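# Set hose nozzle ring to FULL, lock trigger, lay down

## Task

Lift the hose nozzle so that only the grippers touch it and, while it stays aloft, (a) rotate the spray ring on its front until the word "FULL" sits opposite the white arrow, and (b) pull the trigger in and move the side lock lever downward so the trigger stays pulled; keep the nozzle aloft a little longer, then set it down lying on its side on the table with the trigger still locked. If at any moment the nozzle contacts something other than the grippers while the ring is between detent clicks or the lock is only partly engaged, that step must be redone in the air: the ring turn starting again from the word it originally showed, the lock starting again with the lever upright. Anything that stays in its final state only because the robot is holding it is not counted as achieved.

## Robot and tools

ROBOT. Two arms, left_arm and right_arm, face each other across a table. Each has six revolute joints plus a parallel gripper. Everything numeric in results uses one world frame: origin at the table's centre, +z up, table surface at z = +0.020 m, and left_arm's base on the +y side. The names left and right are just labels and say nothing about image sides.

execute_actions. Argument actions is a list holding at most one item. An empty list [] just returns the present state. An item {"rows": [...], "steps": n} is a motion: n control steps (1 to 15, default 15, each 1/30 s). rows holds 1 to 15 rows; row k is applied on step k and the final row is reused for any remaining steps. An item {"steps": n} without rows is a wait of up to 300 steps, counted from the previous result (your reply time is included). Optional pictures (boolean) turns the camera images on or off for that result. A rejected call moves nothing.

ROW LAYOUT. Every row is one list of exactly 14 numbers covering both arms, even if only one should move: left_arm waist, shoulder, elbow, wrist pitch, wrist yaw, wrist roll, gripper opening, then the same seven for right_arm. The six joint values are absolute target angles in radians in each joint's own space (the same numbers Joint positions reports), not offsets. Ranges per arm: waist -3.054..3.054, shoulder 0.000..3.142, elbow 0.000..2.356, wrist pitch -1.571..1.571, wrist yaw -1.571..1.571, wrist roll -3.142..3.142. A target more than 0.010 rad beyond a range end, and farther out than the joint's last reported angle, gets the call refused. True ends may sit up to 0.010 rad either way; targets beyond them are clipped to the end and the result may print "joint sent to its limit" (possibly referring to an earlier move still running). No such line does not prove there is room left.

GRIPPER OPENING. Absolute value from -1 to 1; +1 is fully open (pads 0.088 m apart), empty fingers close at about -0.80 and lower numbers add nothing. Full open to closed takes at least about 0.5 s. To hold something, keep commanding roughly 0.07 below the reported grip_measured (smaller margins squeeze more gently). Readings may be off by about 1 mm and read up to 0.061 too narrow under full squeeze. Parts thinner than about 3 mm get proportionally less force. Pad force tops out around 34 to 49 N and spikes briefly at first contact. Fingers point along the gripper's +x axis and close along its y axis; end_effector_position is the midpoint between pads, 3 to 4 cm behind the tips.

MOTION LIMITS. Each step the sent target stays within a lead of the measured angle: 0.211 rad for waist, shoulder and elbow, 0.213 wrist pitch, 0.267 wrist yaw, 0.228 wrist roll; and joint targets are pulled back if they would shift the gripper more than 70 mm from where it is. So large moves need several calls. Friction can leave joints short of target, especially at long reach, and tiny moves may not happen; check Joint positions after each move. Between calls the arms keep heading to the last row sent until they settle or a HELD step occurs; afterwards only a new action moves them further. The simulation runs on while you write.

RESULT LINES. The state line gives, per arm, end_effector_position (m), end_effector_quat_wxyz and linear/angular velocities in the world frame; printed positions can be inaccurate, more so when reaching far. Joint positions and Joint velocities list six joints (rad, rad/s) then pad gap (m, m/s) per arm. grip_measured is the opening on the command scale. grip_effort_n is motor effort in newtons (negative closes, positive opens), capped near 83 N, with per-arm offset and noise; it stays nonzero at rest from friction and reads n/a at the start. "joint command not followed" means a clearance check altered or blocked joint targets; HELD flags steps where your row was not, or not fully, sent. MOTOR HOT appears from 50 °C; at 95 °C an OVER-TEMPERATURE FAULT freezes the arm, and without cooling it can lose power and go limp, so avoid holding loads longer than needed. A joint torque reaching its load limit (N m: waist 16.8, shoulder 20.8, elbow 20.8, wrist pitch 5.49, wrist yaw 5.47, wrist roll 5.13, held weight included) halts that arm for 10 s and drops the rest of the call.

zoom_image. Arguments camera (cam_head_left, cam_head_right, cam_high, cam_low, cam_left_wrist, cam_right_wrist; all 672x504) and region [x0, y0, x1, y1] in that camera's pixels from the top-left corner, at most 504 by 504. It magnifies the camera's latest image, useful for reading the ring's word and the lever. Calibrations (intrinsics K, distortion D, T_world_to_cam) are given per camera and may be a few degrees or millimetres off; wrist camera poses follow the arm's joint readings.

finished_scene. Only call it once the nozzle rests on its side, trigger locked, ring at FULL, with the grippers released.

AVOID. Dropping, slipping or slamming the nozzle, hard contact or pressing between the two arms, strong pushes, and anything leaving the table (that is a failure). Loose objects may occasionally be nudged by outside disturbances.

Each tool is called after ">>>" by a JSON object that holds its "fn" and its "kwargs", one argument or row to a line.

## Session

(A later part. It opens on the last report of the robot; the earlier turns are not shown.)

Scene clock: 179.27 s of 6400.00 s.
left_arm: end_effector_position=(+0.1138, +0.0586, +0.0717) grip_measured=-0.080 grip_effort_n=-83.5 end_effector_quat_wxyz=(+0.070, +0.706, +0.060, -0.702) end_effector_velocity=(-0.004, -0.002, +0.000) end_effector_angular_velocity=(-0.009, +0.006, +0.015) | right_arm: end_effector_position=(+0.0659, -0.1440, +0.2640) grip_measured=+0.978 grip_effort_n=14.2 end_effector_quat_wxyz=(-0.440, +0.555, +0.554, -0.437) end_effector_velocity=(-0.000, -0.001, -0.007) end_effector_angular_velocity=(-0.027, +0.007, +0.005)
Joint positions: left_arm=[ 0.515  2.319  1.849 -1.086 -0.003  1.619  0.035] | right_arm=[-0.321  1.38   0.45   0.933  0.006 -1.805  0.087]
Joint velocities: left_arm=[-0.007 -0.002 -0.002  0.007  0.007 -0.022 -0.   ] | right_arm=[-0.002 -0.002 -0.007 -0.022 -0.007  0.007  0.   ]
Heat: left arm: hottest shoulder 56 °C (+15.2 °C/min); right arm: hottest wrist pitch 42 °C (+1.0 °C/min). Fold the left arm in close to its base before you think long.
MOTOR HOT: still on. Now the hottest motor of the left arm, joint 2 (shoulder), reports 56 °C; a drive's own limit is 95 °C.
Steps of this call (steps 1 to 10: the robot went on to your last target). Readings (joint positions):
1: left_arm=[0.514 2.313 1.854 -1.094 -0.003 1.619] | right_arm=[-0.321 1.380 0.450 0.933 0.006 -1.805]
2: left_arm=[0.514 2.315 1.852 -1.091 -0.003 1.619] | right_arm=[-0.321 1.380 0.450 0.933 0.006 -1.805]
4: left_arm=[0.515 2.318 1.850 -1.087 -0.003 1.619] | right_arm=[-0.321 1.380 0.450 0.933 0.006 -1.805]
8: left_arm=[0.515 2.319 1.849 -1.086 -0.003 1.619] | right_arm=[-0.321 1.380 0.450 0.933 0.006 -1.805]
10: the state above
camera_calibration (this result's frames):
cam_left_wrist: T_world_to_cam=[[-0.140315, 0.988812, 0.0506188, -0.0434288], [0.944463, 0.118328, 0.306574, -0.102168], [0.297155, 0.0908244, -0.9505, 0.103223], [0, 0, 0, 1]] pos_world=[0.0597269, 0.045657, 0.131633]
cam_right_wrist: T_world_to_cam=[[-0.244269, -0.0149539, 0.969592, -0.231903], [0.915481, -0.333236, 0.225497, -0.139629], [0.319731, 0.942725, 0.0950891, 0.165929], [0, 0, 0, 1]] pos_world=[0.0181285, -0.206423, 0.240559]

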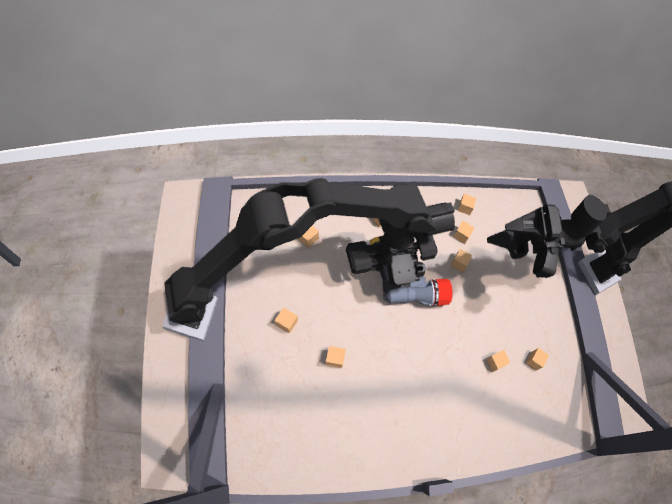

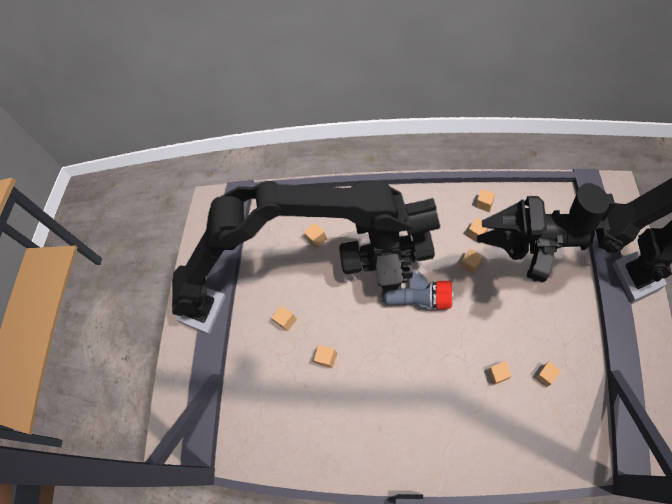

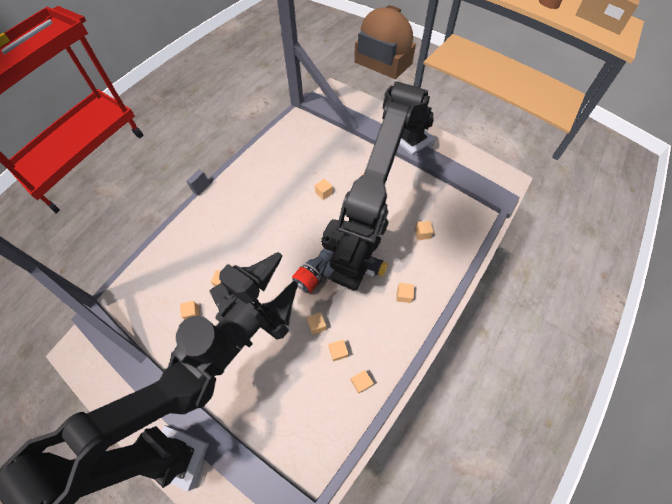

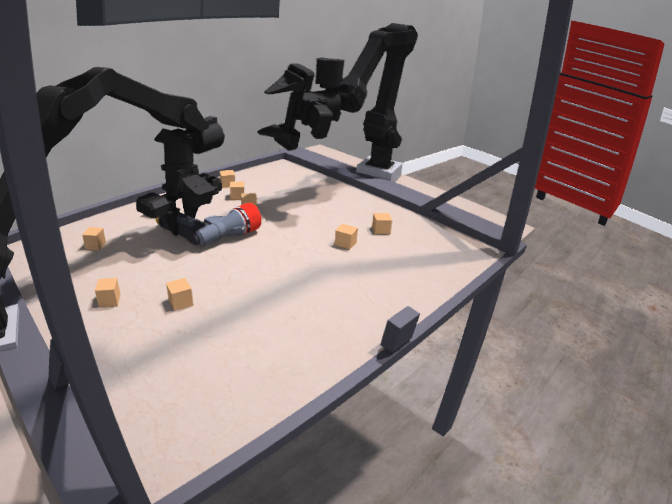

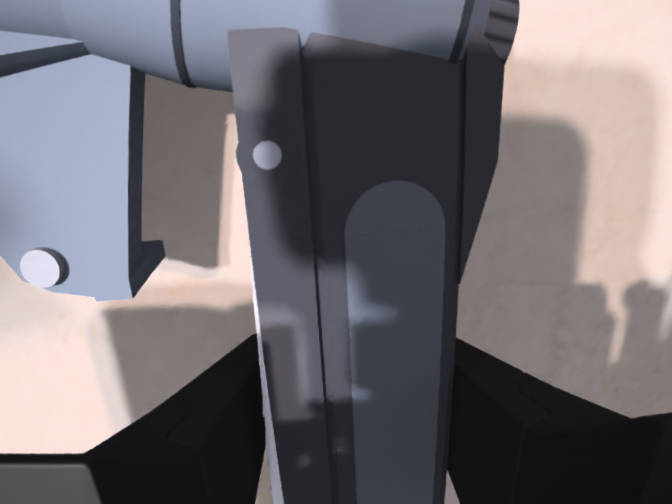

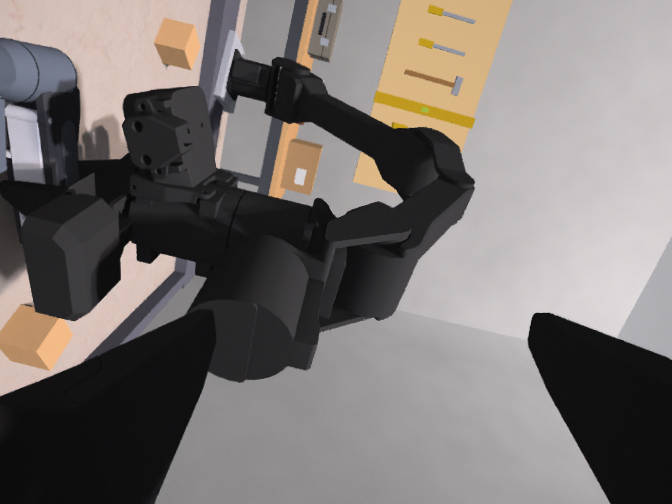

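>>> {"fn": "execute_actions", "kwargs": {
  "actions": []
}}

Scene clock: 188.80 s of 6400.00 s.
left_arm: end_effector_position=(+0.1138, +0.0586, +0.0716) grip_measured=-0.080 grip_effort_n=-83.5 end_effector_quat_wxyz=(+0.070, +0.706, +0.060, -0.702) end_effector_velocity=(-0.000, +0.002, +0.000) end_effector_angular_velocity=(+0.009, -0.006, -0.010) | right_arm: end_effector_position=(+0.0659, -0.1440, +0.2640) grip_measured=+0.978 grip_effort_n=14.2 end_effector_quat_wxyz=(-0.440, +0.555, +0.554, -0.437) end_effector_velocity=(-0.000, -0.001, -0.003) end_effector_angular_velocity=(-0.017, -0.007, +0.005)
Joint positions: left_arm=[ 0.515  2.319  1.849 -1.086 -0.003  1.619  0.035] | right_arm=[-0.321  1.38   0.45   0.933  0.006 -1.805  0.087]
Joint velocities: left_arm=[-0.002 -0.002 -0.002 -0.007 -0.007  0.007  0.   ] | right_arm=[-0.002 -0.007 -0.002 -0.022 -0.007 -0.007  0.   ]
Heat: left arm: hottest shoulder 54 °C (+12.1 °C/min); right arm: hottest wrist pitch 42 °C (+1.0 °C/min). Fold the left arm in close to its base before you think long.
MOTOR HOT: still on. Now the hottest motor of the left arm, joint 2 (shoulder), reports 54 °C; a drive's own limit is 95 °C.
Steps of this call (steps 1 to 30: the robot went on to your last target; steps 31 to 90: nothing new was sent; then 6.53 s passed at rest). Readings (joint positions):
1: left_arm=[0.515 2.319 1.849 -1.086 -0.003 1.619] | right_arm=[-0.321 1.380 0.450 0.933 0.006 -1.805]
2: left_arm=[0.515 2.319 1.849 -1.086 -0.003 1.619] | right_arm=[-0.321 1.380 0.450 0.933 0.006 -1.805]
4: left_arm=[0.515 2.319 1.849 -1.086 -0.003 1.619] | right_arm=[-0.321 1.380 0.450 0.933 0.006 -1.805]
8: left_arm=[0.515 2.319 1.849 -1.086 -0.003 1.619] | right_arm=[-0.321 1.380 0.450 0.933 0.006 -1.805]
90: the state above
All arms were judged still, so your last target was given up. Only a new action makes them travel on or press farther. Fingers that are still opening or closing keep moving.
camera_calibration (this result's frames):
cam_left_wrist: T_world_to_cam=[[-0.140315, 0.988812, 0.0506188, -0.0434458], [0.944463, 0.118328, 0.306574, -0.102137], [0.297155, 0.0908244, -0.9505, 0.103133], [0, 0, 0, 1]] pos_world=[0.0597219, 0.0456783, 0.13154]
cam_right_wrist: T_world_to_cam=[[-0.244269, -0.0149539, 0.969592, -0.231903], [0.915481, -0.333236, 0.225497, -0.139629], [0.319731, 0.942725, 0.0950891, 0.165929], [0, 0, 0, 1]] pos_world=[0.0181285, -0.206423, 0.240559]

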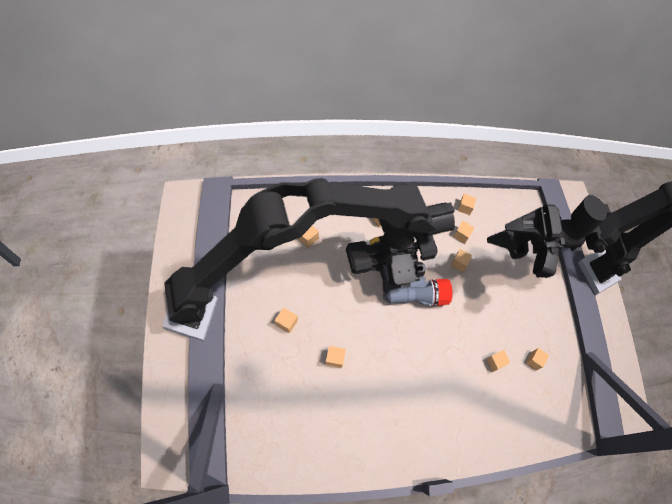

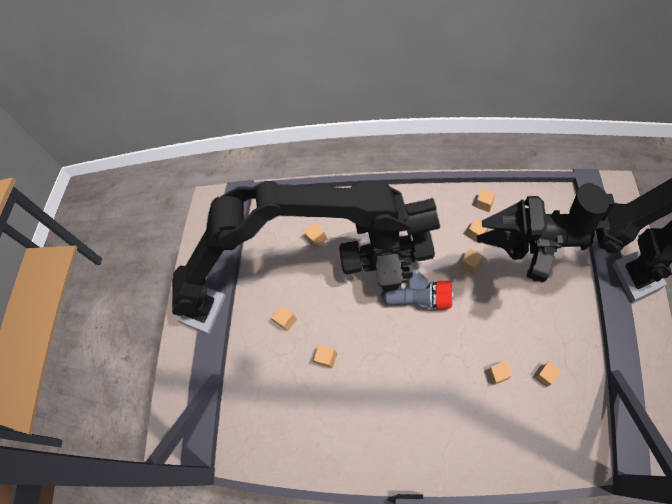

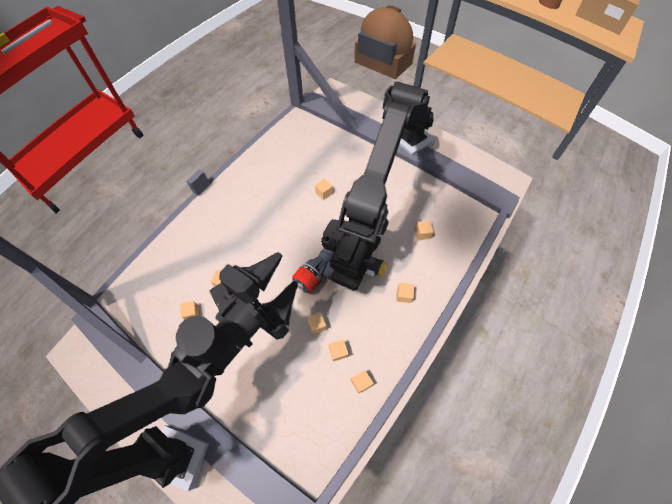

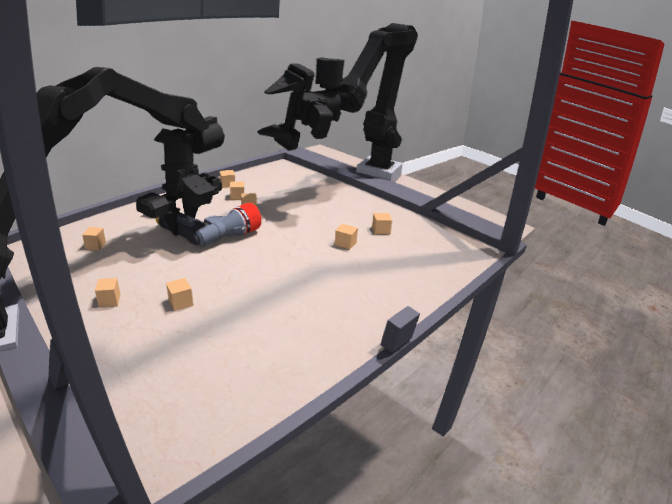

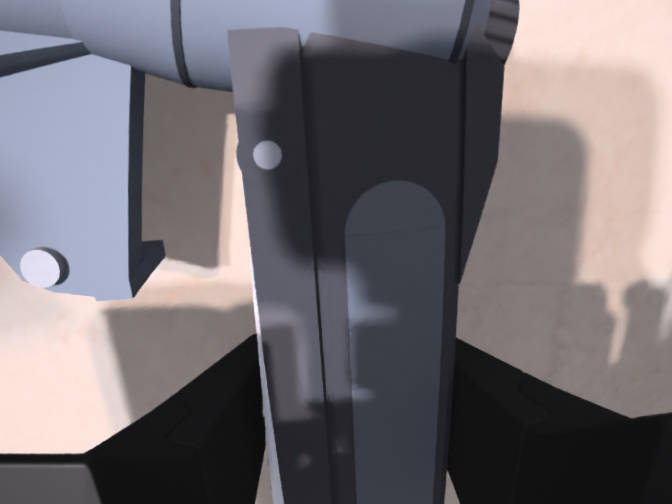

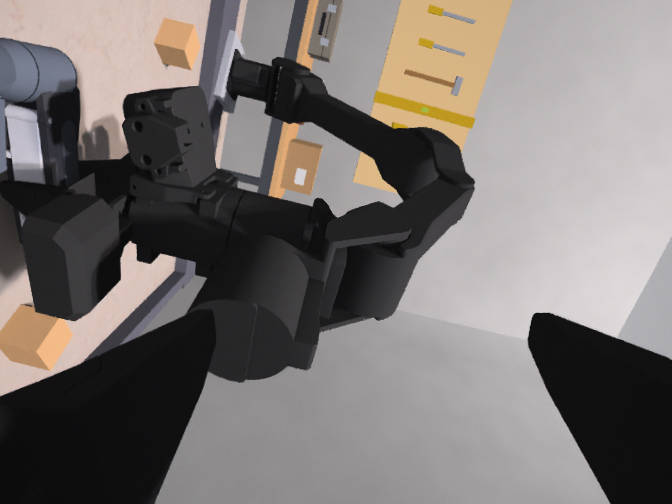

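>>> {"fn": "execute_actions", "kwargs": {
  "actions": [
    {"rows": [[0.513,2.3344,1.8640,-1.0906,0,1.623,-0.048,-0.323,1.390,0.437,0.935,0,-1.800,1.0],[0.513,2.3378,1.8699,-1.0931,0,1.623,-0.016,-0.323,1.390,0.437,0.935,0,-1.800,1.0],[0.513,2.3412,1.8759,-1.0957,0,1.623,0.016,-0.323,1.390,0.437,0.935,0,-1.800,1.0],[0.513,2.3446,1.8818,-1.0983,0,1.623,0.048,-0.323,1.390,0.437,0.935,0,-1.800,1.0],[0.513,2.3480,1.8878,-1.1009,0,1.623,0.080,-0.323,1.390,0.437,0.935,0,-1.800,1.0],[0.513,2.3514,1.8938,-1.1034,0,1.623,0.112,-0.323,1.390,0.437,0.935,0,-1.800,1.0],[0.513,2.3548,1.8997,-1.1060,0,1.623,0.144,-0.323,1.390,0.437,0.935,0,-1.800,1.0],[0.513,2.3581,1.9057,-1.1086,0,1.623,0.176,-0.323,1.390,0.437,0.935,0,-1.800,1.0],[0.513,2.3615,1.9116,-1.1112,0,1.623,0.208,-0.323,1.390,0.437,0.935,0,-1.800,1.0],[0.513,2.3649,1.9176,-1.1137,0,1.623,0.240,-0.323,1.390,0.437,0.935,0,-1.800,1.0],[0.513,2.3683,1.9236,-1.1163,0,1.623,0.272,-0.323,1.390,0.437,0.935,0,-1.800,1.0],[0.513,2.3717,1.9295,-1.1189,0,1.623,0.304,-0.323,1.390,0.437,0.935,0,-1.800,1.0],[0.513,2.3751,1.9355,-1.1215,0,1.623,0.336,-0.323,1.390,0.437,0.935,0,-1.800,1.0],[0.513,2.3785,1.9414,-1.1240,0,1.623,0.368,-0.323,1.390,0.437,0.935,0,-1.800,1.0],[0.513,2.3819,1.9474,-1.1266,0,1.623,0.40,-0.323,1.390,0.437,0.935,0,-1.800,1.0]], "steps": 15}
  ],
  "pictures": false
}}

Scene clock: 197.53 s of 6400.00 s.
left_arm: end_effector_position=(+0.1144, +0.0499, +0.0702) grip_measured=+0.324 grip_effort_n=16.5 end_effector_quat_wxyz=(+0.066, +0.705, +0.060, -0.703) end_effector_velocity=(+0.005, -0.012, +0.003) end_effector_angular_velocity=(+0.036, -0.014, +0.005) | right_arm: end_effector_position=(+0.0659, -0.1440, +0.2640) grip_measured=+0.978 grip_effort_n=14.7 end_effector_quat_wxyz=(-0.440, +0.555, +0.554, -0.437) end_effector_velocity=(+0.002, -0.001, -0.002) end_effector_angular_velocity=(-0.007, -0.007, -0.010)
Joint positions: left_arm=[ 0.512  2.364  1.922 -1.12  -0.001  1.621  0.055] | right_arm=[-0.321  1.38   0.45   0.933  0.006 -1.805  0.087]
Joint velocities: left_arm=[-0.002  0.085  0.164 -0.11  -0.022 -0.007  0.044] | right_arm=[-0.002 -0.002 -0.002 -0.007  0.007 -0.007 -0.   ]
Heat: left arm: hottest shoulder 52 °C (+8.1 °C/min); right arm: hottest wrist pitch 42 °C (+1.0 °C/min). Fold the left arm in close to its base before you think long.
MOTOR HOT: still on. Now the hottest motor of the left arm, joint 2 (shoulder), reports 52 °C; a drive's own limit is 95 °C.
Steps of this call (steps 1 to 90: nothing new was sent; then 5.23 s passed at rest; steps 91 to 105: all 15 steps of this action). Readings (joint positions):
91: left_arm=[0.515 2.319 1.849 -1.086 -0.003 1.619] | right_arm=[-0.321 1.380 0.450 0.933 0.006 -1.805]
92: left_arm=[0.515 2.320 1.851 -1.087 -0.003 1.619] | right_arm=[-0.321 1.380 0.450 0.933 0.006 -1.805]
94: left_arm=[0.515 2.325 1.859 -1.091 -0.002 1.619] | right_arm=[-0.321 1.380 0.450 0.933 0.006 -1.805]
98: left_arm=[0.513 2.341 1.879 -1.101 -0.001 1.619] | right_arm=[-0.321 1.380 0.450 0.933 0.006 -1.805]
105: the state above

>>> {"fn": "execute_actions", "kwargs": {
  "actions": [
    {"rows": [[0.513,2.3819,1.9474,-1.1266,0,1.623,0.46,-0.323,1.390,0.437,0.935,0,-1.800,1.0],[0.513,2.3819,1.9474,-1.1266,0,1.623,0.53,-0.323,1.390,0.437,0.935,0,-1.800,1.0],[0.513,2.3819,1.9474,-1.1266,0,1.623,0.60,-0.323,1.390,0.437,0.935,0,-1.800,1.0],[0.513,2.3819,1.9474,-1.1266,0,1.623,0.68,-0.323,1.390,0.437,0.935,0,-1.800,1.0],[0.513,2.3819,1.9474,-1.1266,0,1.623,0.76,-0.323,1.390,0.437,0.935,0,-1.800,1.0],[0.513,2.3819,1.9474,-1.1266,0,1.623,0.80,-0.323,1.390,0.437,0.935,0,-1.800,1.0],[0.513,2.372,1.965,-1.148,0,1.623,0.80,-0.323,1.390,0.437,0.935,0,-1.800,1.0],[0.513,2.364,1.987,-1.172,0,1.623,0.80,-0.323,1.390,0.437,0.935,0,-1.800,1.0],[0.513,2.358,2.010,-1.198,0,1.623,0.80,-0.323,1.390,0.437,0.935,0,-1.800,1.0],[0.513,2.353,2.033,-1.224,0,1.623,0.80,-0.323,1.390,0.437,0.935,0,-1.800,1.0],[0.513,2.348,2.056,-1.250,0,1.623,0.80,-0.323,1.390,0.437,0.935,0,-1.800,1.0],[0.513,2.344,2.079,-1.276,0,1.623,0.80,-0.323,1.390,0.437,0.935,0,-1.800,1.0],[0.513,2.340,2.102,-1.302,0,1.623,0.80,-0.323,1.390,0.437,0.935,0,-1.800,1.0],[0.513,2.337,2.125,-1.328,0,1.623,0.80,-0.323,1.390,0.437,0.935,0,-1.800,1.0],[0.513,2.334,2.145,-1.350,0,1.623,0.80,-0.323,1.390,0.437,0.935,0,-1.800,1.0]], "steps": 15}
  ],
  "pictures": false
}}

Scene clock: 211.07 s of 6400.00 s.
left_arm: end_effector_position=(+0.1151, +0.0468, +0.1118) grip_measured=+0.793 grip_effort_n=17.0 end_effector_quat_wxyz=(+0.063, +0.705, +0.063, -0.704) end_effector_velocity=(-0.003, +0.002, +0.203) end_effector_angular_velocity=(-0.034, -0.015, +0.000) | right_arm: end_effector_position=(+0.0659, -0.1440, +0.2640) grip_measured=+0.978 grip_effort_n=14.2 end_effector_quat_wxyz=(-0.440, +0.555, +0.554, -0.437) end_effector_velocity=(+0.002, -0.001, -0.004) end_effector_angular_velocity=(-0.012, +0.007, +0.000)
Joint positions: left_arm=[ 0.512  2.363  2.087 -1.294 -0.001  1.621  0.078] | right_arm=[-0.321  1.38   0.45   0.933  0.006 -1.805  0.087]
Joint velocities: left_arm=[-0.007 -0.095  0.637 -0.696 -0.007 -0.007  0.003] | right_arm=[-0.007 -0.002 -0.007 -0.007 -0.007  0.007 -0.   ]
Heat: left arm: hottest shoulder 51 °C (+3.0 °C/min); right arm: hottest wrist pitch 42 °C (+1.0 °C/min). Fold the left arm in close to its base before you think long.
MOTOR HOT: still on. Now the hottest motor of the left arm, joint 2 (shoulder), reports 51 °C; a drive's own limit is 95 °C.
Steps of this call (steps 1 to 30: the robot went on to your last target; steps 31 to 90: nothing new was sent; then 10.03 s passed at rest; steps 91 to 105: all 15 steps of this action). Readings (joint positions):
91: left_arm=[0.512 2.368 1.937 -1.125 -0.001 1.621] | right_arm=[-0.321 1.380 0.450 0.933 0.006 -1.805]
92: left_arm=[0.512 2.368 1.937 -1.125 -0.001 1.621] | right_arm=[-0.321 1.380 0.450 0.933 0.006 -1.805]
94: left_arm=[0.512 2.368 1.937 -1.125 -0.001 1.621] | right_arm=[-0.321 1.380 0.450 0.933 0.006 -1.805]
98: left_arm=[0.512 2.368 1.950 -1.142 -0.001 1.621] | right_arm=[-0.321 1.380 0.450 0.933 0.006 -1.805]
105: the state above

>>> {"fn": "execute_actions", "kwargs": {
  "actions": [
    {"rows": [[0.500,2.345,2.153,-1.354,0,1.55,0.76,-0.323,1.390,0.437,0.935,0,-1.800,1.0],[0.486,2.352,2.161,-1.358,0,1.45,0.72,-0.323,1.390,0.437,0.935,0,-1.800,1.0],[0.472,2.359,2.169,-1.362,0,1.35,0.68,-0.323,1.390,0.437,0.935,0,-1.800,1.0],[0.458,2.366,2.178,-1.366,0,1.25,0.64,-0.323,1.390,0.437,0.935,0,-1.800,1.0],[0.444,2.373,2.186,-1.370,0,1.15,0.60,-0.323,1.390,0.437,0.935,0,-1.800,1.0],[0.430,2.380,2.195,-1.374,0,1.05,0.56,-0.323,1.390,0.437,0.935,0,-1.800,1.0],[0.416,2.387,2.203,-1.378,0,0.95,0.52,-0.323,1.390,0.437,0.935,0,-1.800,1.0],[0.402,2.394,2.212,-1.382,0,0.85,0.48,-0.323,1.390,0.437,0.935,0,-1.800,1.0],[0.388,2.400,2.220,-1.386,0,0.75,0.44,-0.323,1.390,0.437,0.935,0,-1.800,1.0],[0.374,2.406,2.229,-1.390,0,0.65,0.40,-0.323,1.390,0.437,0.935,0,-1.800,1.0],[0.360,2.412,2.237,-1.394,0,0.55,0.36,-0.323,1.390,0.437,0.935,0,-1.800,1.0],[0.346,2.418,2.246,-1.398,0,0.45,0.32,-0.323,1.390,0.437,0.935,0,-1.800,1.0],[0.332,2.424,2.254,-1.402,0,0.35,0.28,-0.323,1.390,0.437,0.935,0,-1.800,1.0],[0.320,2.429,2.263,-1.406,0,0.2,0.24,-0.323,1.390,0.437,0.935,0,-1.800,1.0],[0.3085,2.434,2.272,-1.412,0,0.024,0.20,-0.323,1.390,0.437,0.935,0,-1.800,1.0]], "steps": 15}
  ],
  "pictures": false
}}

>>> {"fn": "execute_actions", "kwargs": {
  "actions": [
    {"steps": 22}
  ]
}}

Scene clock: 218.33 s of 6400.00 s.
left_arm: end_effector_position=(+0.0357, +0.0269, +0.1303) grip_measured=+0.295 grip_effort_n=-18.8 end_effector_quat_wxyz=(+0.325, +0.629, +0.321, -0.629) end_effector_velocity=(-0.178, -0.023, -0.021) end_effector_angular_velocity=(+0.078, +0.006, +1.646) | right_arm: end_effector_position=(+0.0659, -0.1440, +0.2640) grip_measured=+0.978 grip_effort_n=14.2 end_effector_quat_wxyz=(-0.440, +0.555, +0.554, -0.437) end_effector_velocity=(-0.002, -0.001, -0.002) end_effector_angular_velocity=(-0.007, -0.007, +0.020)
Joint positions: left_arm=[ 0.337  2.409  2.242 -1.399 -0.001  0.676  0.053] | right_arm=[-0.321  1.38   0.45   0.933  0.006 -1.805  0.087]
Joint velocities: left_arm=[-0.383  0.183  0.242 -0.139 -0.007 -2.029 -0.057] | right_arm=[-0.002 -0.002 -0.002 -0.007 -0.022 -0.007 -0.   ]
Heat: left arm: hottest shoulder 52 °C (+1.0 °C/min); right arm: hottest wrist pitch 42 °C (+1.0 °C/min). Fold the left arm in close to its base before you think long.
MOTOR HOT: still on. Now the hottest motor of the left arm, joint 2 (shoulder), reports 52 °C; a drive's own limit is 95 °C.
Steps of this call (steps 1 to 30: the robot went on to your last target; steps 31 to 90: nothing new was sent; then 3.77 s passed at rest; steps 91 to 105: all 15 steps of this action). Readings (joint positions):
91: left_arm=[0.512 2.343 2.139 -1.349 -0.001 1.607] | right_arm=[-0.321 1.380 0.450 0.933 0.006 -1.805]
92: left_arm=[0.510 2.343 2.141 -1.351 -0.001 1.564] | right_arm=[-0.321 1.380 0.450 0.933 0.006 -1.805]
94: left_arm=[0.497 2.345 2.151 -1.358 -0.001 1.433] | right_arm=[-0.321 1.380 0.450 0.933 0.006 -1.805]
98: left_arm=[0.442 2.362 2.186 -1.371 -0.001 1.156] | right_arm=[-0.321 1.380 0.450 0.933 0.006 -1.805]
105: the state above

Scene clock: 219.07 s of 6400.00 s.
left_arm: end_effector_position=(+0.0222, +0.0248, +0.1306) grip_measured=+0.203 grip_effort_n=-18.8 end_effector_quat_wxyz=(+0.500, +0.501, +0.497, -0.502) end_effector_velocity=(+0.000, -0.003, -0.001) end_effector_angular_velocity=(-0.017, -0.008, +0.005) | right_arm: end_effector_position=(+0.0659, -0.1440, +0.2640) grip_measured=+0.978 grip_effort_n=14.2 end_effector_quat_wxyz=(-0.440, +0.555, +0.554, -0.437) end_effector_velocity=(-0.000, -0.001, -0.002) end_effector_angular_velocity=(-0.007, -0.007, +0.005)
Joint positions: left_arm=[ 0.308  2.42   2.262 -1.409 -0.001  0.03   0.049] | right_arm=[-0.321  1.38   0.45   0.933  0.006 -1.805  0.087]
Joint velocities: left_arm=[-0.002 -0.002 -0.007  0.022 -0.007 -0.007 -0.   ] | right_arm=[-0.002 -0.002 -0.002 -0.007 -0.007 -0.007 -0.   ]
Heat: left arm: hottest shoulder 52 °C (+1.0 °C/min); right arm: hottest wrist pitch 42 °C (+1.0 °C/min). Fold the left arm in close to its base before you think long.
MOTOR HOT: still on. Now the hottest motor of the left arm, joint 2 (shoulder), reports 52 °C; a drive's own limit is 95 °C.
Steps of this call (steps 1 to 22: the robot went on to your last target). Readings (joint positions):
1: left_arm=[0.325 2.414 2.248 -1.402 -0.001 0.607] | right_arm=[-0.321 1.380 0.450 0.933 0.006 -1.805]
2: left_arm=[0.315 2.417 2.252 -1.404 -0.001 0.539] | right_arm=[-0.321 1.380 0.450 0.933 0.006 -1.805]
4: left_arm=[0.304 2.420 2.257 -1.408 -0.001 0.402] | right_arm=[-0.321 1.380 0.450 0.933 0.006 -1.805]
8: left_arm=[0.305 2.420 2.262 -1.409 -0.001 0.142] | right_arm=[-0.321 1.380 0.450 0.933 0.006 -1.805]
22: the state above
camera_calibration (this result's frames):
cam_left_wrist: T_world_to_cam=[[-0.996745, 0.0488737, 0.0641168, 0.0146884], [0.0659183, 0.951933, 0.29913, -0.0298223], [-0.0464153, 0.302383, -0.952056, 0.192086], [0, 0, 0, 1]] pos_world=[0.0255222, -0.0304124, 0.190855]
cam_right_wrist: T_world_to_cam=[[-0.244269, -0.0149539, 0.969592, -0.231903], [0.915481, -0.333236, 0.225497, -0.139629], [0.319731, 0.942725, 0.0950891, 0.165929], [0, 0, 0, 1]] pos_world=[0.0181285, -0.206423, 0.240559]

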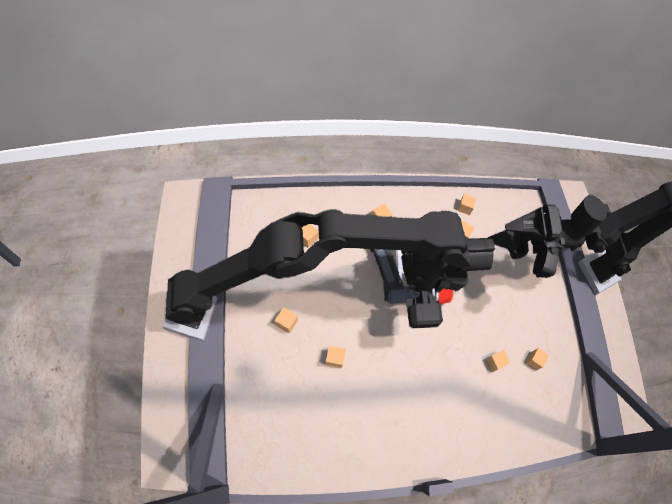

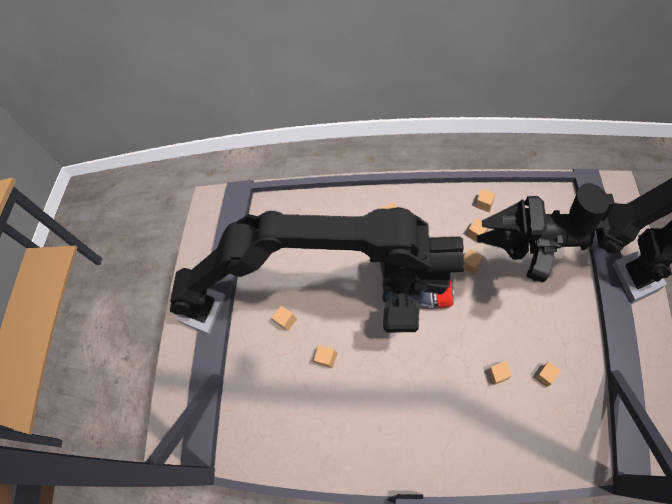

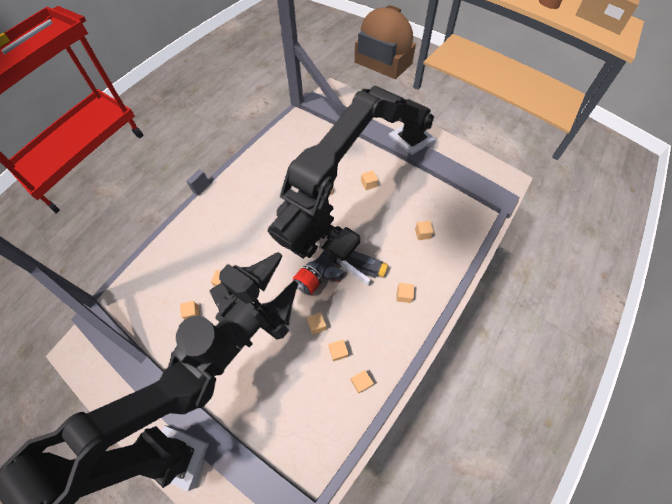

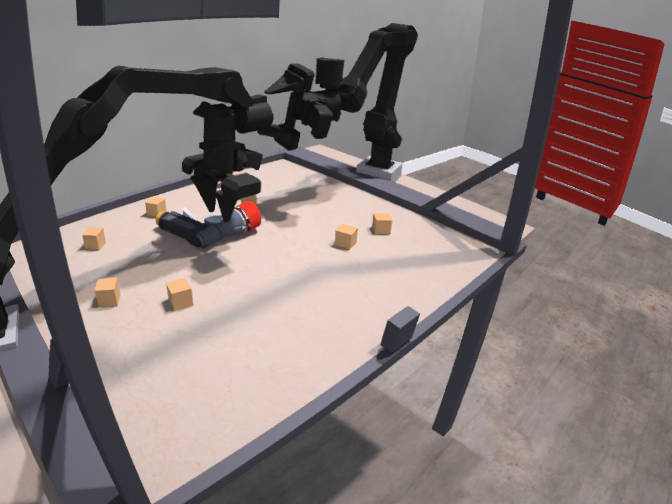

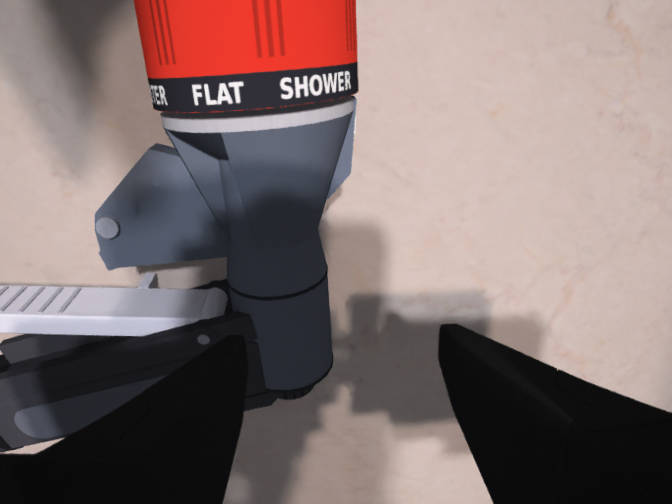

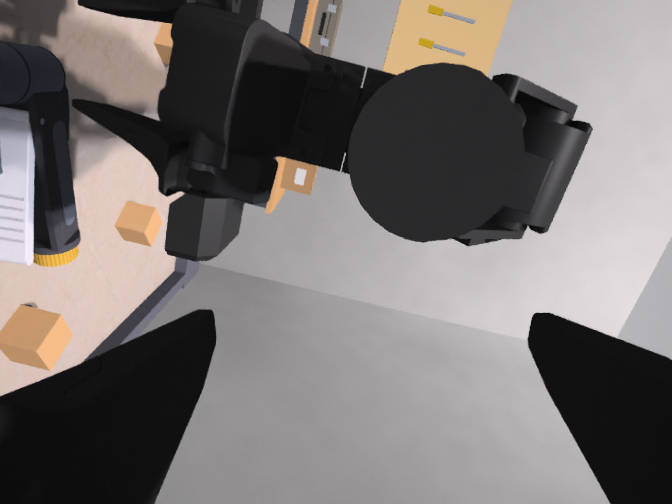

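>>> {"fn": "execute_actions", "kwargs": {
  "actions": [
    {"rows": [[0.315,2.438,2.275,-1.408,0,0.02,0.20,-0.323,1.390,0.437,0.935,0,-1.800,1.0],[0.322,2.444,2.279,-1.405,0,0.015,0.20,-0.323,1.390,0.437,0.935,0,-1.800,1.0],[0.329,2.450,2.282,-1.402,0,0.01,0.20,-0.323,1.390,0.437,0.935,0,-1.800,1.0],[0.336,2.456,2.285,-1.399,0,0.005,0.20,-0.323,1.390,0.437,0.935,0,-1.800,1.0],[0.342,2.462,2.288,-1.396,0,0.005,0.20,-0.323,1.390,0.437,0.935,0,-1.800,1.0],[0.346,2.468,2.291,-1.393,0,0.005,0.20,-0.323,1.390,0.437,0.935,0,-1.800,1.0],[0.349,2.474,2.294,-1.390,0,0.005,0.20,-0.323,1.390,0.437,0.935,0,-1.800,1.0]], "steps": 15}
  ]
}}

Scene clock: 236.93 s of 6400.00 s.
left_arm: end_effector_position=(+0.0430, +0.0194, +0.1164) grip_measured=+0.203 grip_effort_n=-18.8 end_effector_quat_wxyz=(+0.514, +0.486, +0.514, -0.485) end_effector_velocity=(+0.000, -0.005, +0.005) end_effector_angular_velocity=(-0.025, -0.024, -0.000) | right_arm: end_effector_position=(+0.0659, -0.1440, +0.2640) grip_measured=+0.978 grip_effort_n=14.7 end_effector_quat_wxyz=(-0.440, +0.555, +0.554, -0.437) end_effector_velocity=(-0.000, -0.000, -0.007) end_effector_angular_velocity=(-0.027, -0.022, +0.005)
Joint positions: left_arm=[ 0.351  2.462  2.283 -1.393 -0.001  0.011  0.049] | right_arm=[-0.321  1.38   0.45   0.933  0.006 -1.805  0.087]
Joint velocities: left_arm=[-0.007 -0.002  0.017  0.007 -0.022 -0.007 -0.   ] | right_arm=[-0.002  0.002 -0.002 -0.022 -0.007 -0.022  0.   ]
Heat: left arm: hottest shoulder 51 °C (-5.1 °C/min); right arm: hottest wrist pitch 42 °C (+0.0 °C/min). Fold the left arm in close to its base before you think long.
MOTOR HOT: still on. Now the hottest motor of the left arm, joint 2 (shoulder), reports 51 °C; a drive's own limit is 95 °C.
Steps of this call (steps 1 to 15: the robot went on to your last target; steps 16 to 90: nothing new was sent; then 14.37 s passed at rest; steps 91 to 105: all 15 steps of this action). Readings (joint positions):
91: left_arm=[0.308 2.420 2.263 -1.410 -0.001 0.029] | right_arm=[-0.321 1.380 0.450 0.933 0.006 -1.805]
92: left_arm=[0.309 2.422 2.265 -1.410 -0.001 0.026] | right_arm=[-0.321 1.380 0.450 0.933 0.006 -1.805]
94: left_arm=[0.315 2.428 2.271 -1.408 -0.001 0.019] | right_arm=[-0.321 1.380 0.450 0.933 0.006 -1.805]
98: left_arm=[0.340 2.449 2.282 -1.396 -0.001 0.013] | right_arm=[-0.321 1.380 0.450 0.933 0.006 -1.805]
105: the state above
camera_calibration (this result's frames):
cam_left_wrist: T_world_to_cam=[[-0.997814, -0.0143103, 0.0645147, 0.0378719], [0.00605561, 0.952363, 0.304907, -0.0200303], [-0.0658047, 0.304631, -0.950194, 0.181794], [0, 0, 0, 1]] pos_world=[0.0498734, -0.0357622, 0.176404]
cam_right_wrist: T_world_to_cam=[[-0.244269, -0.0149539, 0.969592, -0.231903], [0.915481, -0.333236, 0.225497, -0.139629], [0.319731, 0.942725, 0.0950891, 0.165929], [0, 0, 0, 1]] pos_world=[0.0181285, -0.206423, 0.240559]

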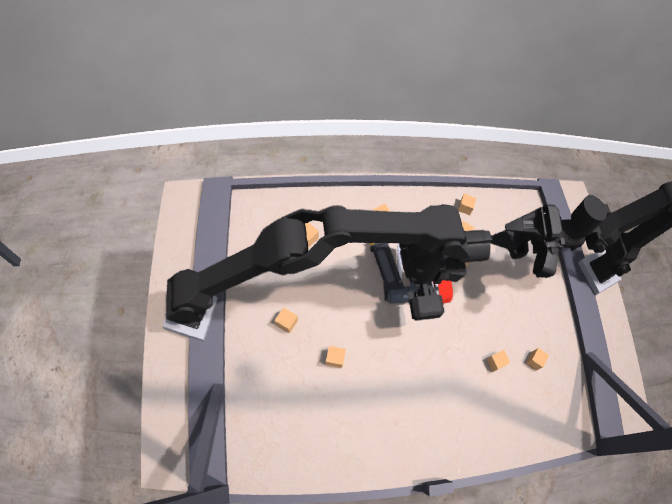

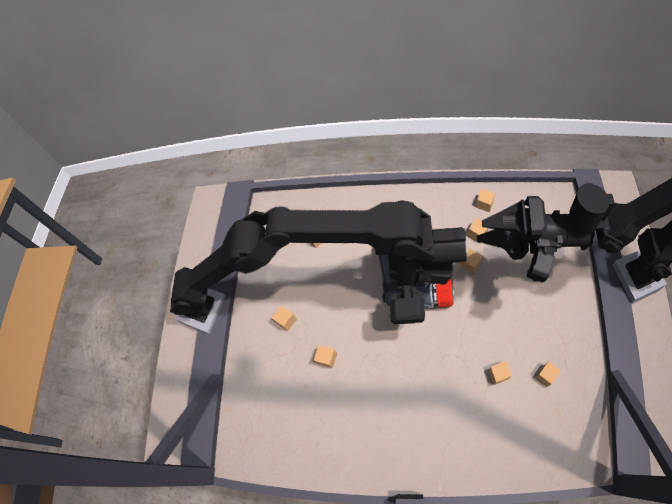

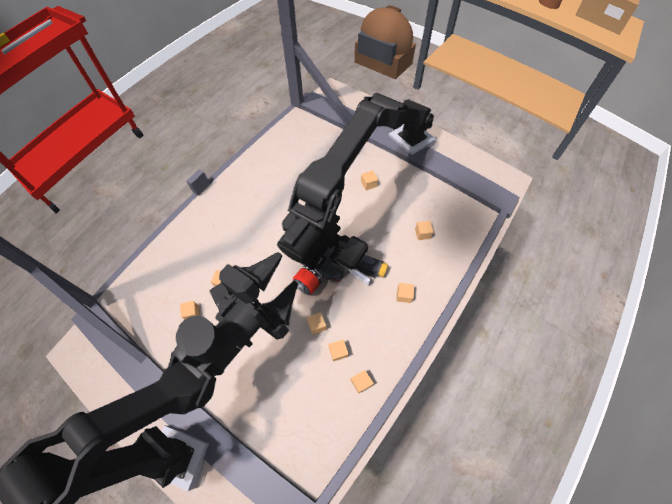

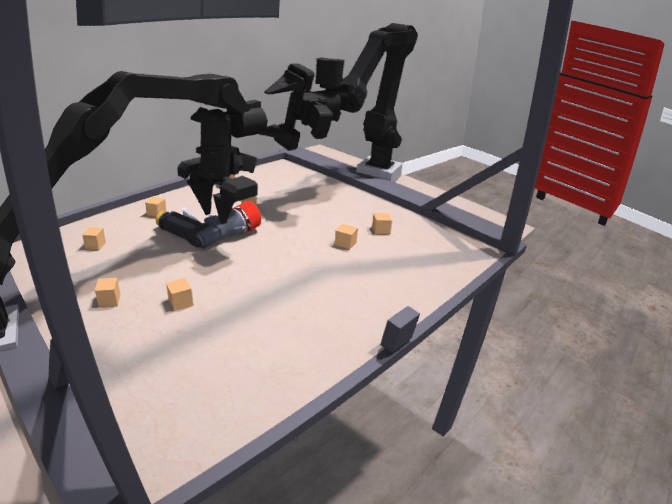

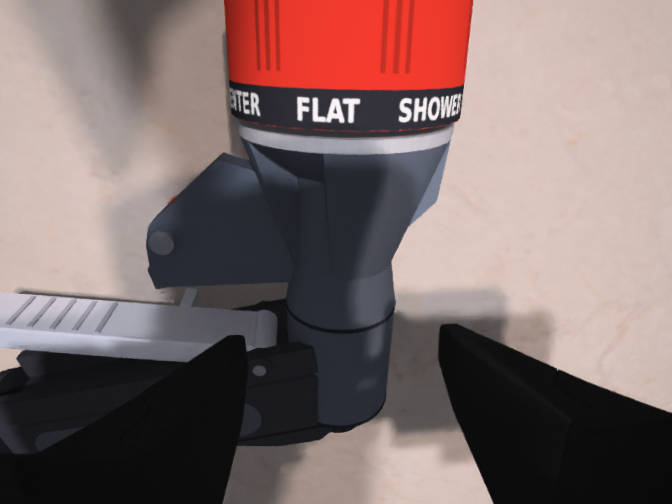

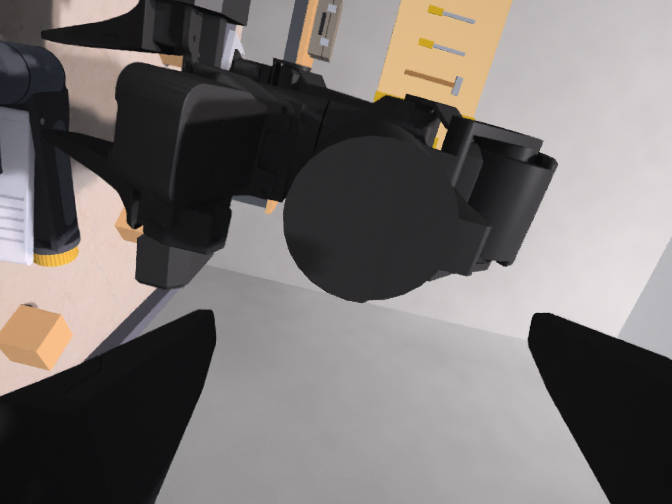

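>>> {"fn": "execute_actions", "kwargs": {
  "actions": [
    {"rows": [[0.3475,2.474,2.272,-1.385,0,0.03,0.20,-0.323,1.390,0.437,0.935,0,-1.800,1.0],[0.347,2.474,2.264,-1.379,0,0.045,0.20,-0.323,1.390,0.437,0.935,0,-1.800,1.0],[0.347,2.474,2.256,-1.373,0,0.06,0.20,-0.323,1.390,0.437,0.935,0,-1.800,1.0],[0.347,2.474,2.248,-1.367,0,0.066,0.20,-0.323,1.390,0.437,0.935,0,-1.800,1.0],[0.347,2.474,2.240,-1.361,0,0.066,0.20,-0.323,1.390,0.437,0.935,0,-1.800,1.0],[0.347,2.474,2.234,-1.355,0,0.066,0.20,-0.323,1.390,0.437,0.935,0,-1.800,1.0],[0.347,2.474,2.229,-1.351,0,0.066,0.20,-0.323,1.390,0.437,0.935,0,-1.800,1.0]], "steps": 15}
  ]
}}

Scene clock: 252.87 s of 6400.00 s.
left_arm: end_effector_position=(+0.0421, +0.0204, +0.1041) grip_measured=+0.203 grip_effort_n=-18.8 end_effector_quat_wxyz=(+0.499, +0.501, +0.504, -0.496) end_effector_velocity=(-0.000, +0.002, +0.001) end_effector_angular_velocity=(+0.008, -0.007, +0.019) | right_arm: end_effector_position=(+0.0659, -0.1440, +0.2640) grip_measured=+0.978 grip_effort_n=14.2 end_effector_quat_wxyz=(-0.440, +0.555, +0.554, -0.437) end_effector_velocity=(+0.002, -0.001, -0.002) end_effector_angular_velocity=(-0.007, -0.037, -0.010)
Joint positions: left_arm=[ 0.349  2.464  2.236 -1.354 -0.001  0.06   0.049] | right_arm=[-0.321  1.38   0.45   0.933  0.006 -1.805  0.087]
Joint velocities: left_arm=[-0.002 -0.002 -0.002 -0.007 -0.007 -0.022 -0.   ] | right_arm=[-0.002 -0.002 -0.002 -0.007  0.007 -0.037 -0.   ]
Heat: left arm: hottest shoulder 51 °C (-2.0 °C/min); right arm: hottest wrist pitch 42 °C (+0.0 °C/min). Fold the left arm in close to its base before you think long.
MOTOR HOT: still on. Now the hottest motor of the left arm, joint 2 (shoulder), reports 51 °C; a drive's own limit is 95 °C.
Steps of this call (steps 1 to 15: the robot went on to your last target; steps 16 to 90: nothing new was sent; then 12.43 s passed at rest; steps 91 to 105: all 15 steps of this action). Readings (joint positions):
91: left_arm=[0.351 2.462 2.285 -1.391 -0.001 0.011] | right_arm=[-0.321 1.380 0.450 0.933 0.006 -1.805]
92: left_arm=[0.351 2.462 2.282 -1.388 -0.001 0.017] | right_arm=[-0.321 1.380 0.450 0.933 0.006 -1.805]
94: left_arm=[0.350 2.462 2.273 -1.379 -0.001 0.038] | right_arm=[-0.321 1.380 0.450 0.933 0.006 -1.805]
98: left_arm=[0.349 2.463 2.245 -1.361 -0.001 0.056] | right_arm=[-0.321 1.380 0.450 0.933 0.006 -1.805]
105: the state above
camera_calibration (this result's frames):
cam_left_wrist: T_world_to_cam=[[-0.997186, 0.0365494, 0.0654585, 0.0365422], [0.0552718, 0.948306, 0.312507, -0.0199911], [-0.0506528, 0.315245, -0.947658, 0.168602], [0, 0, 0, 1]] pos_world=[0.0460845, -0.0355288, 0.163632]
cam_right_wrist: T_world_to_cam=[[-0.244269, -0.0149539, 0.969592, -0.231903], [0.915481, -0.333236, 0.225497, -0.139629], [0.319731, 0.942725, 0.0950891, 0.165929], [0, 0, 0, 1]] pos_world=[0.0181285, -0.206423, 0.240559]

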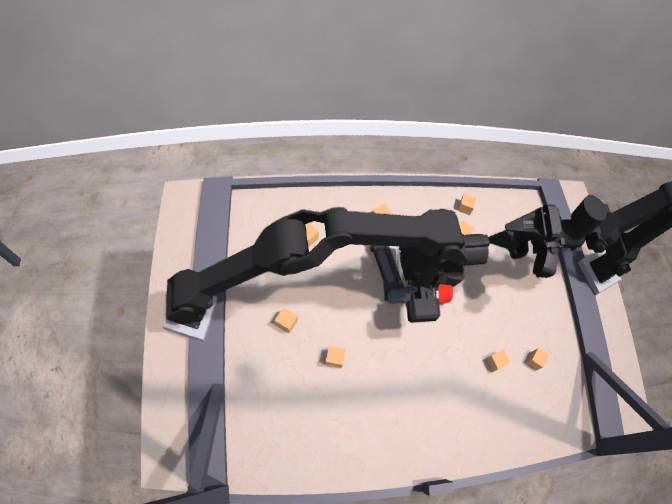

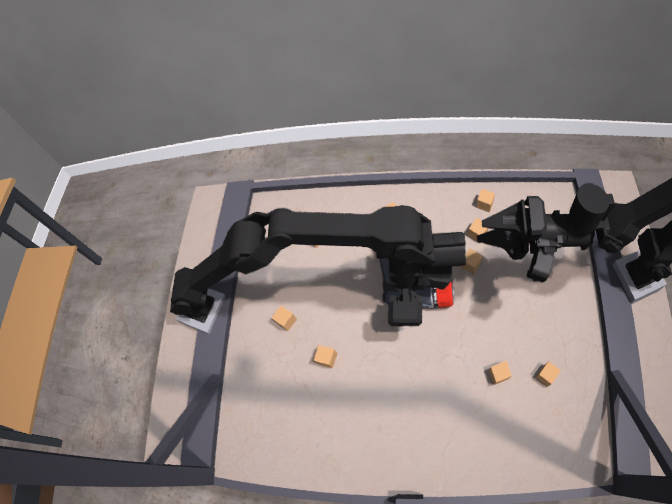

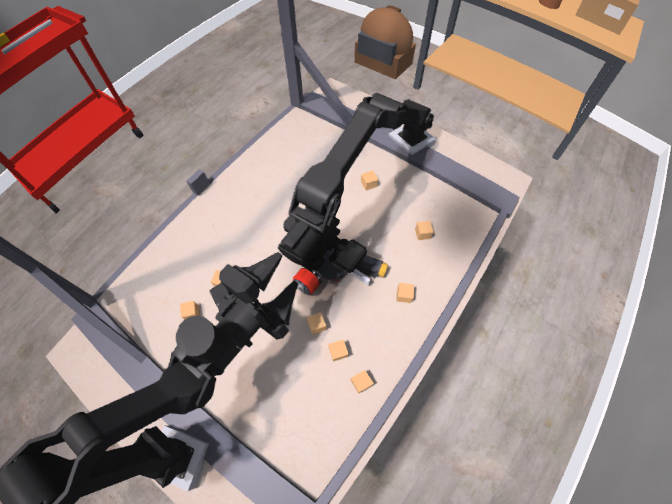

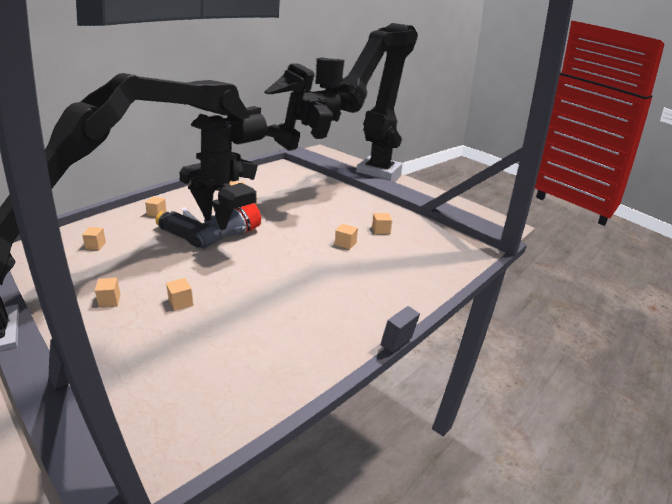

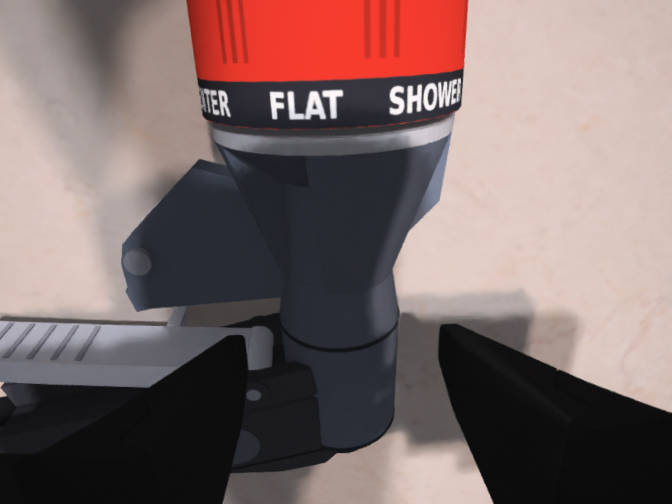

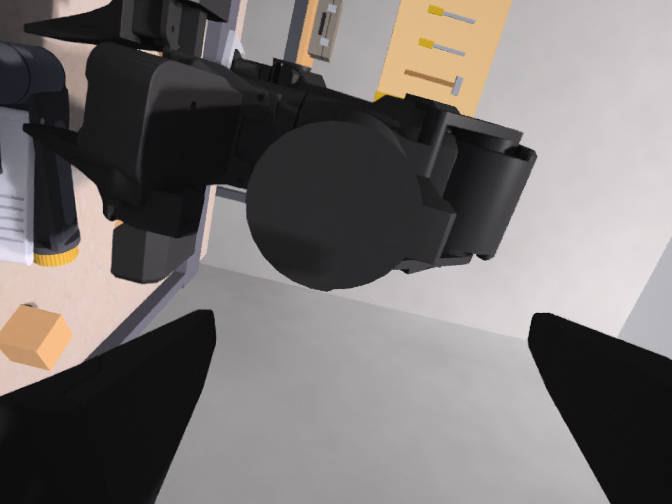

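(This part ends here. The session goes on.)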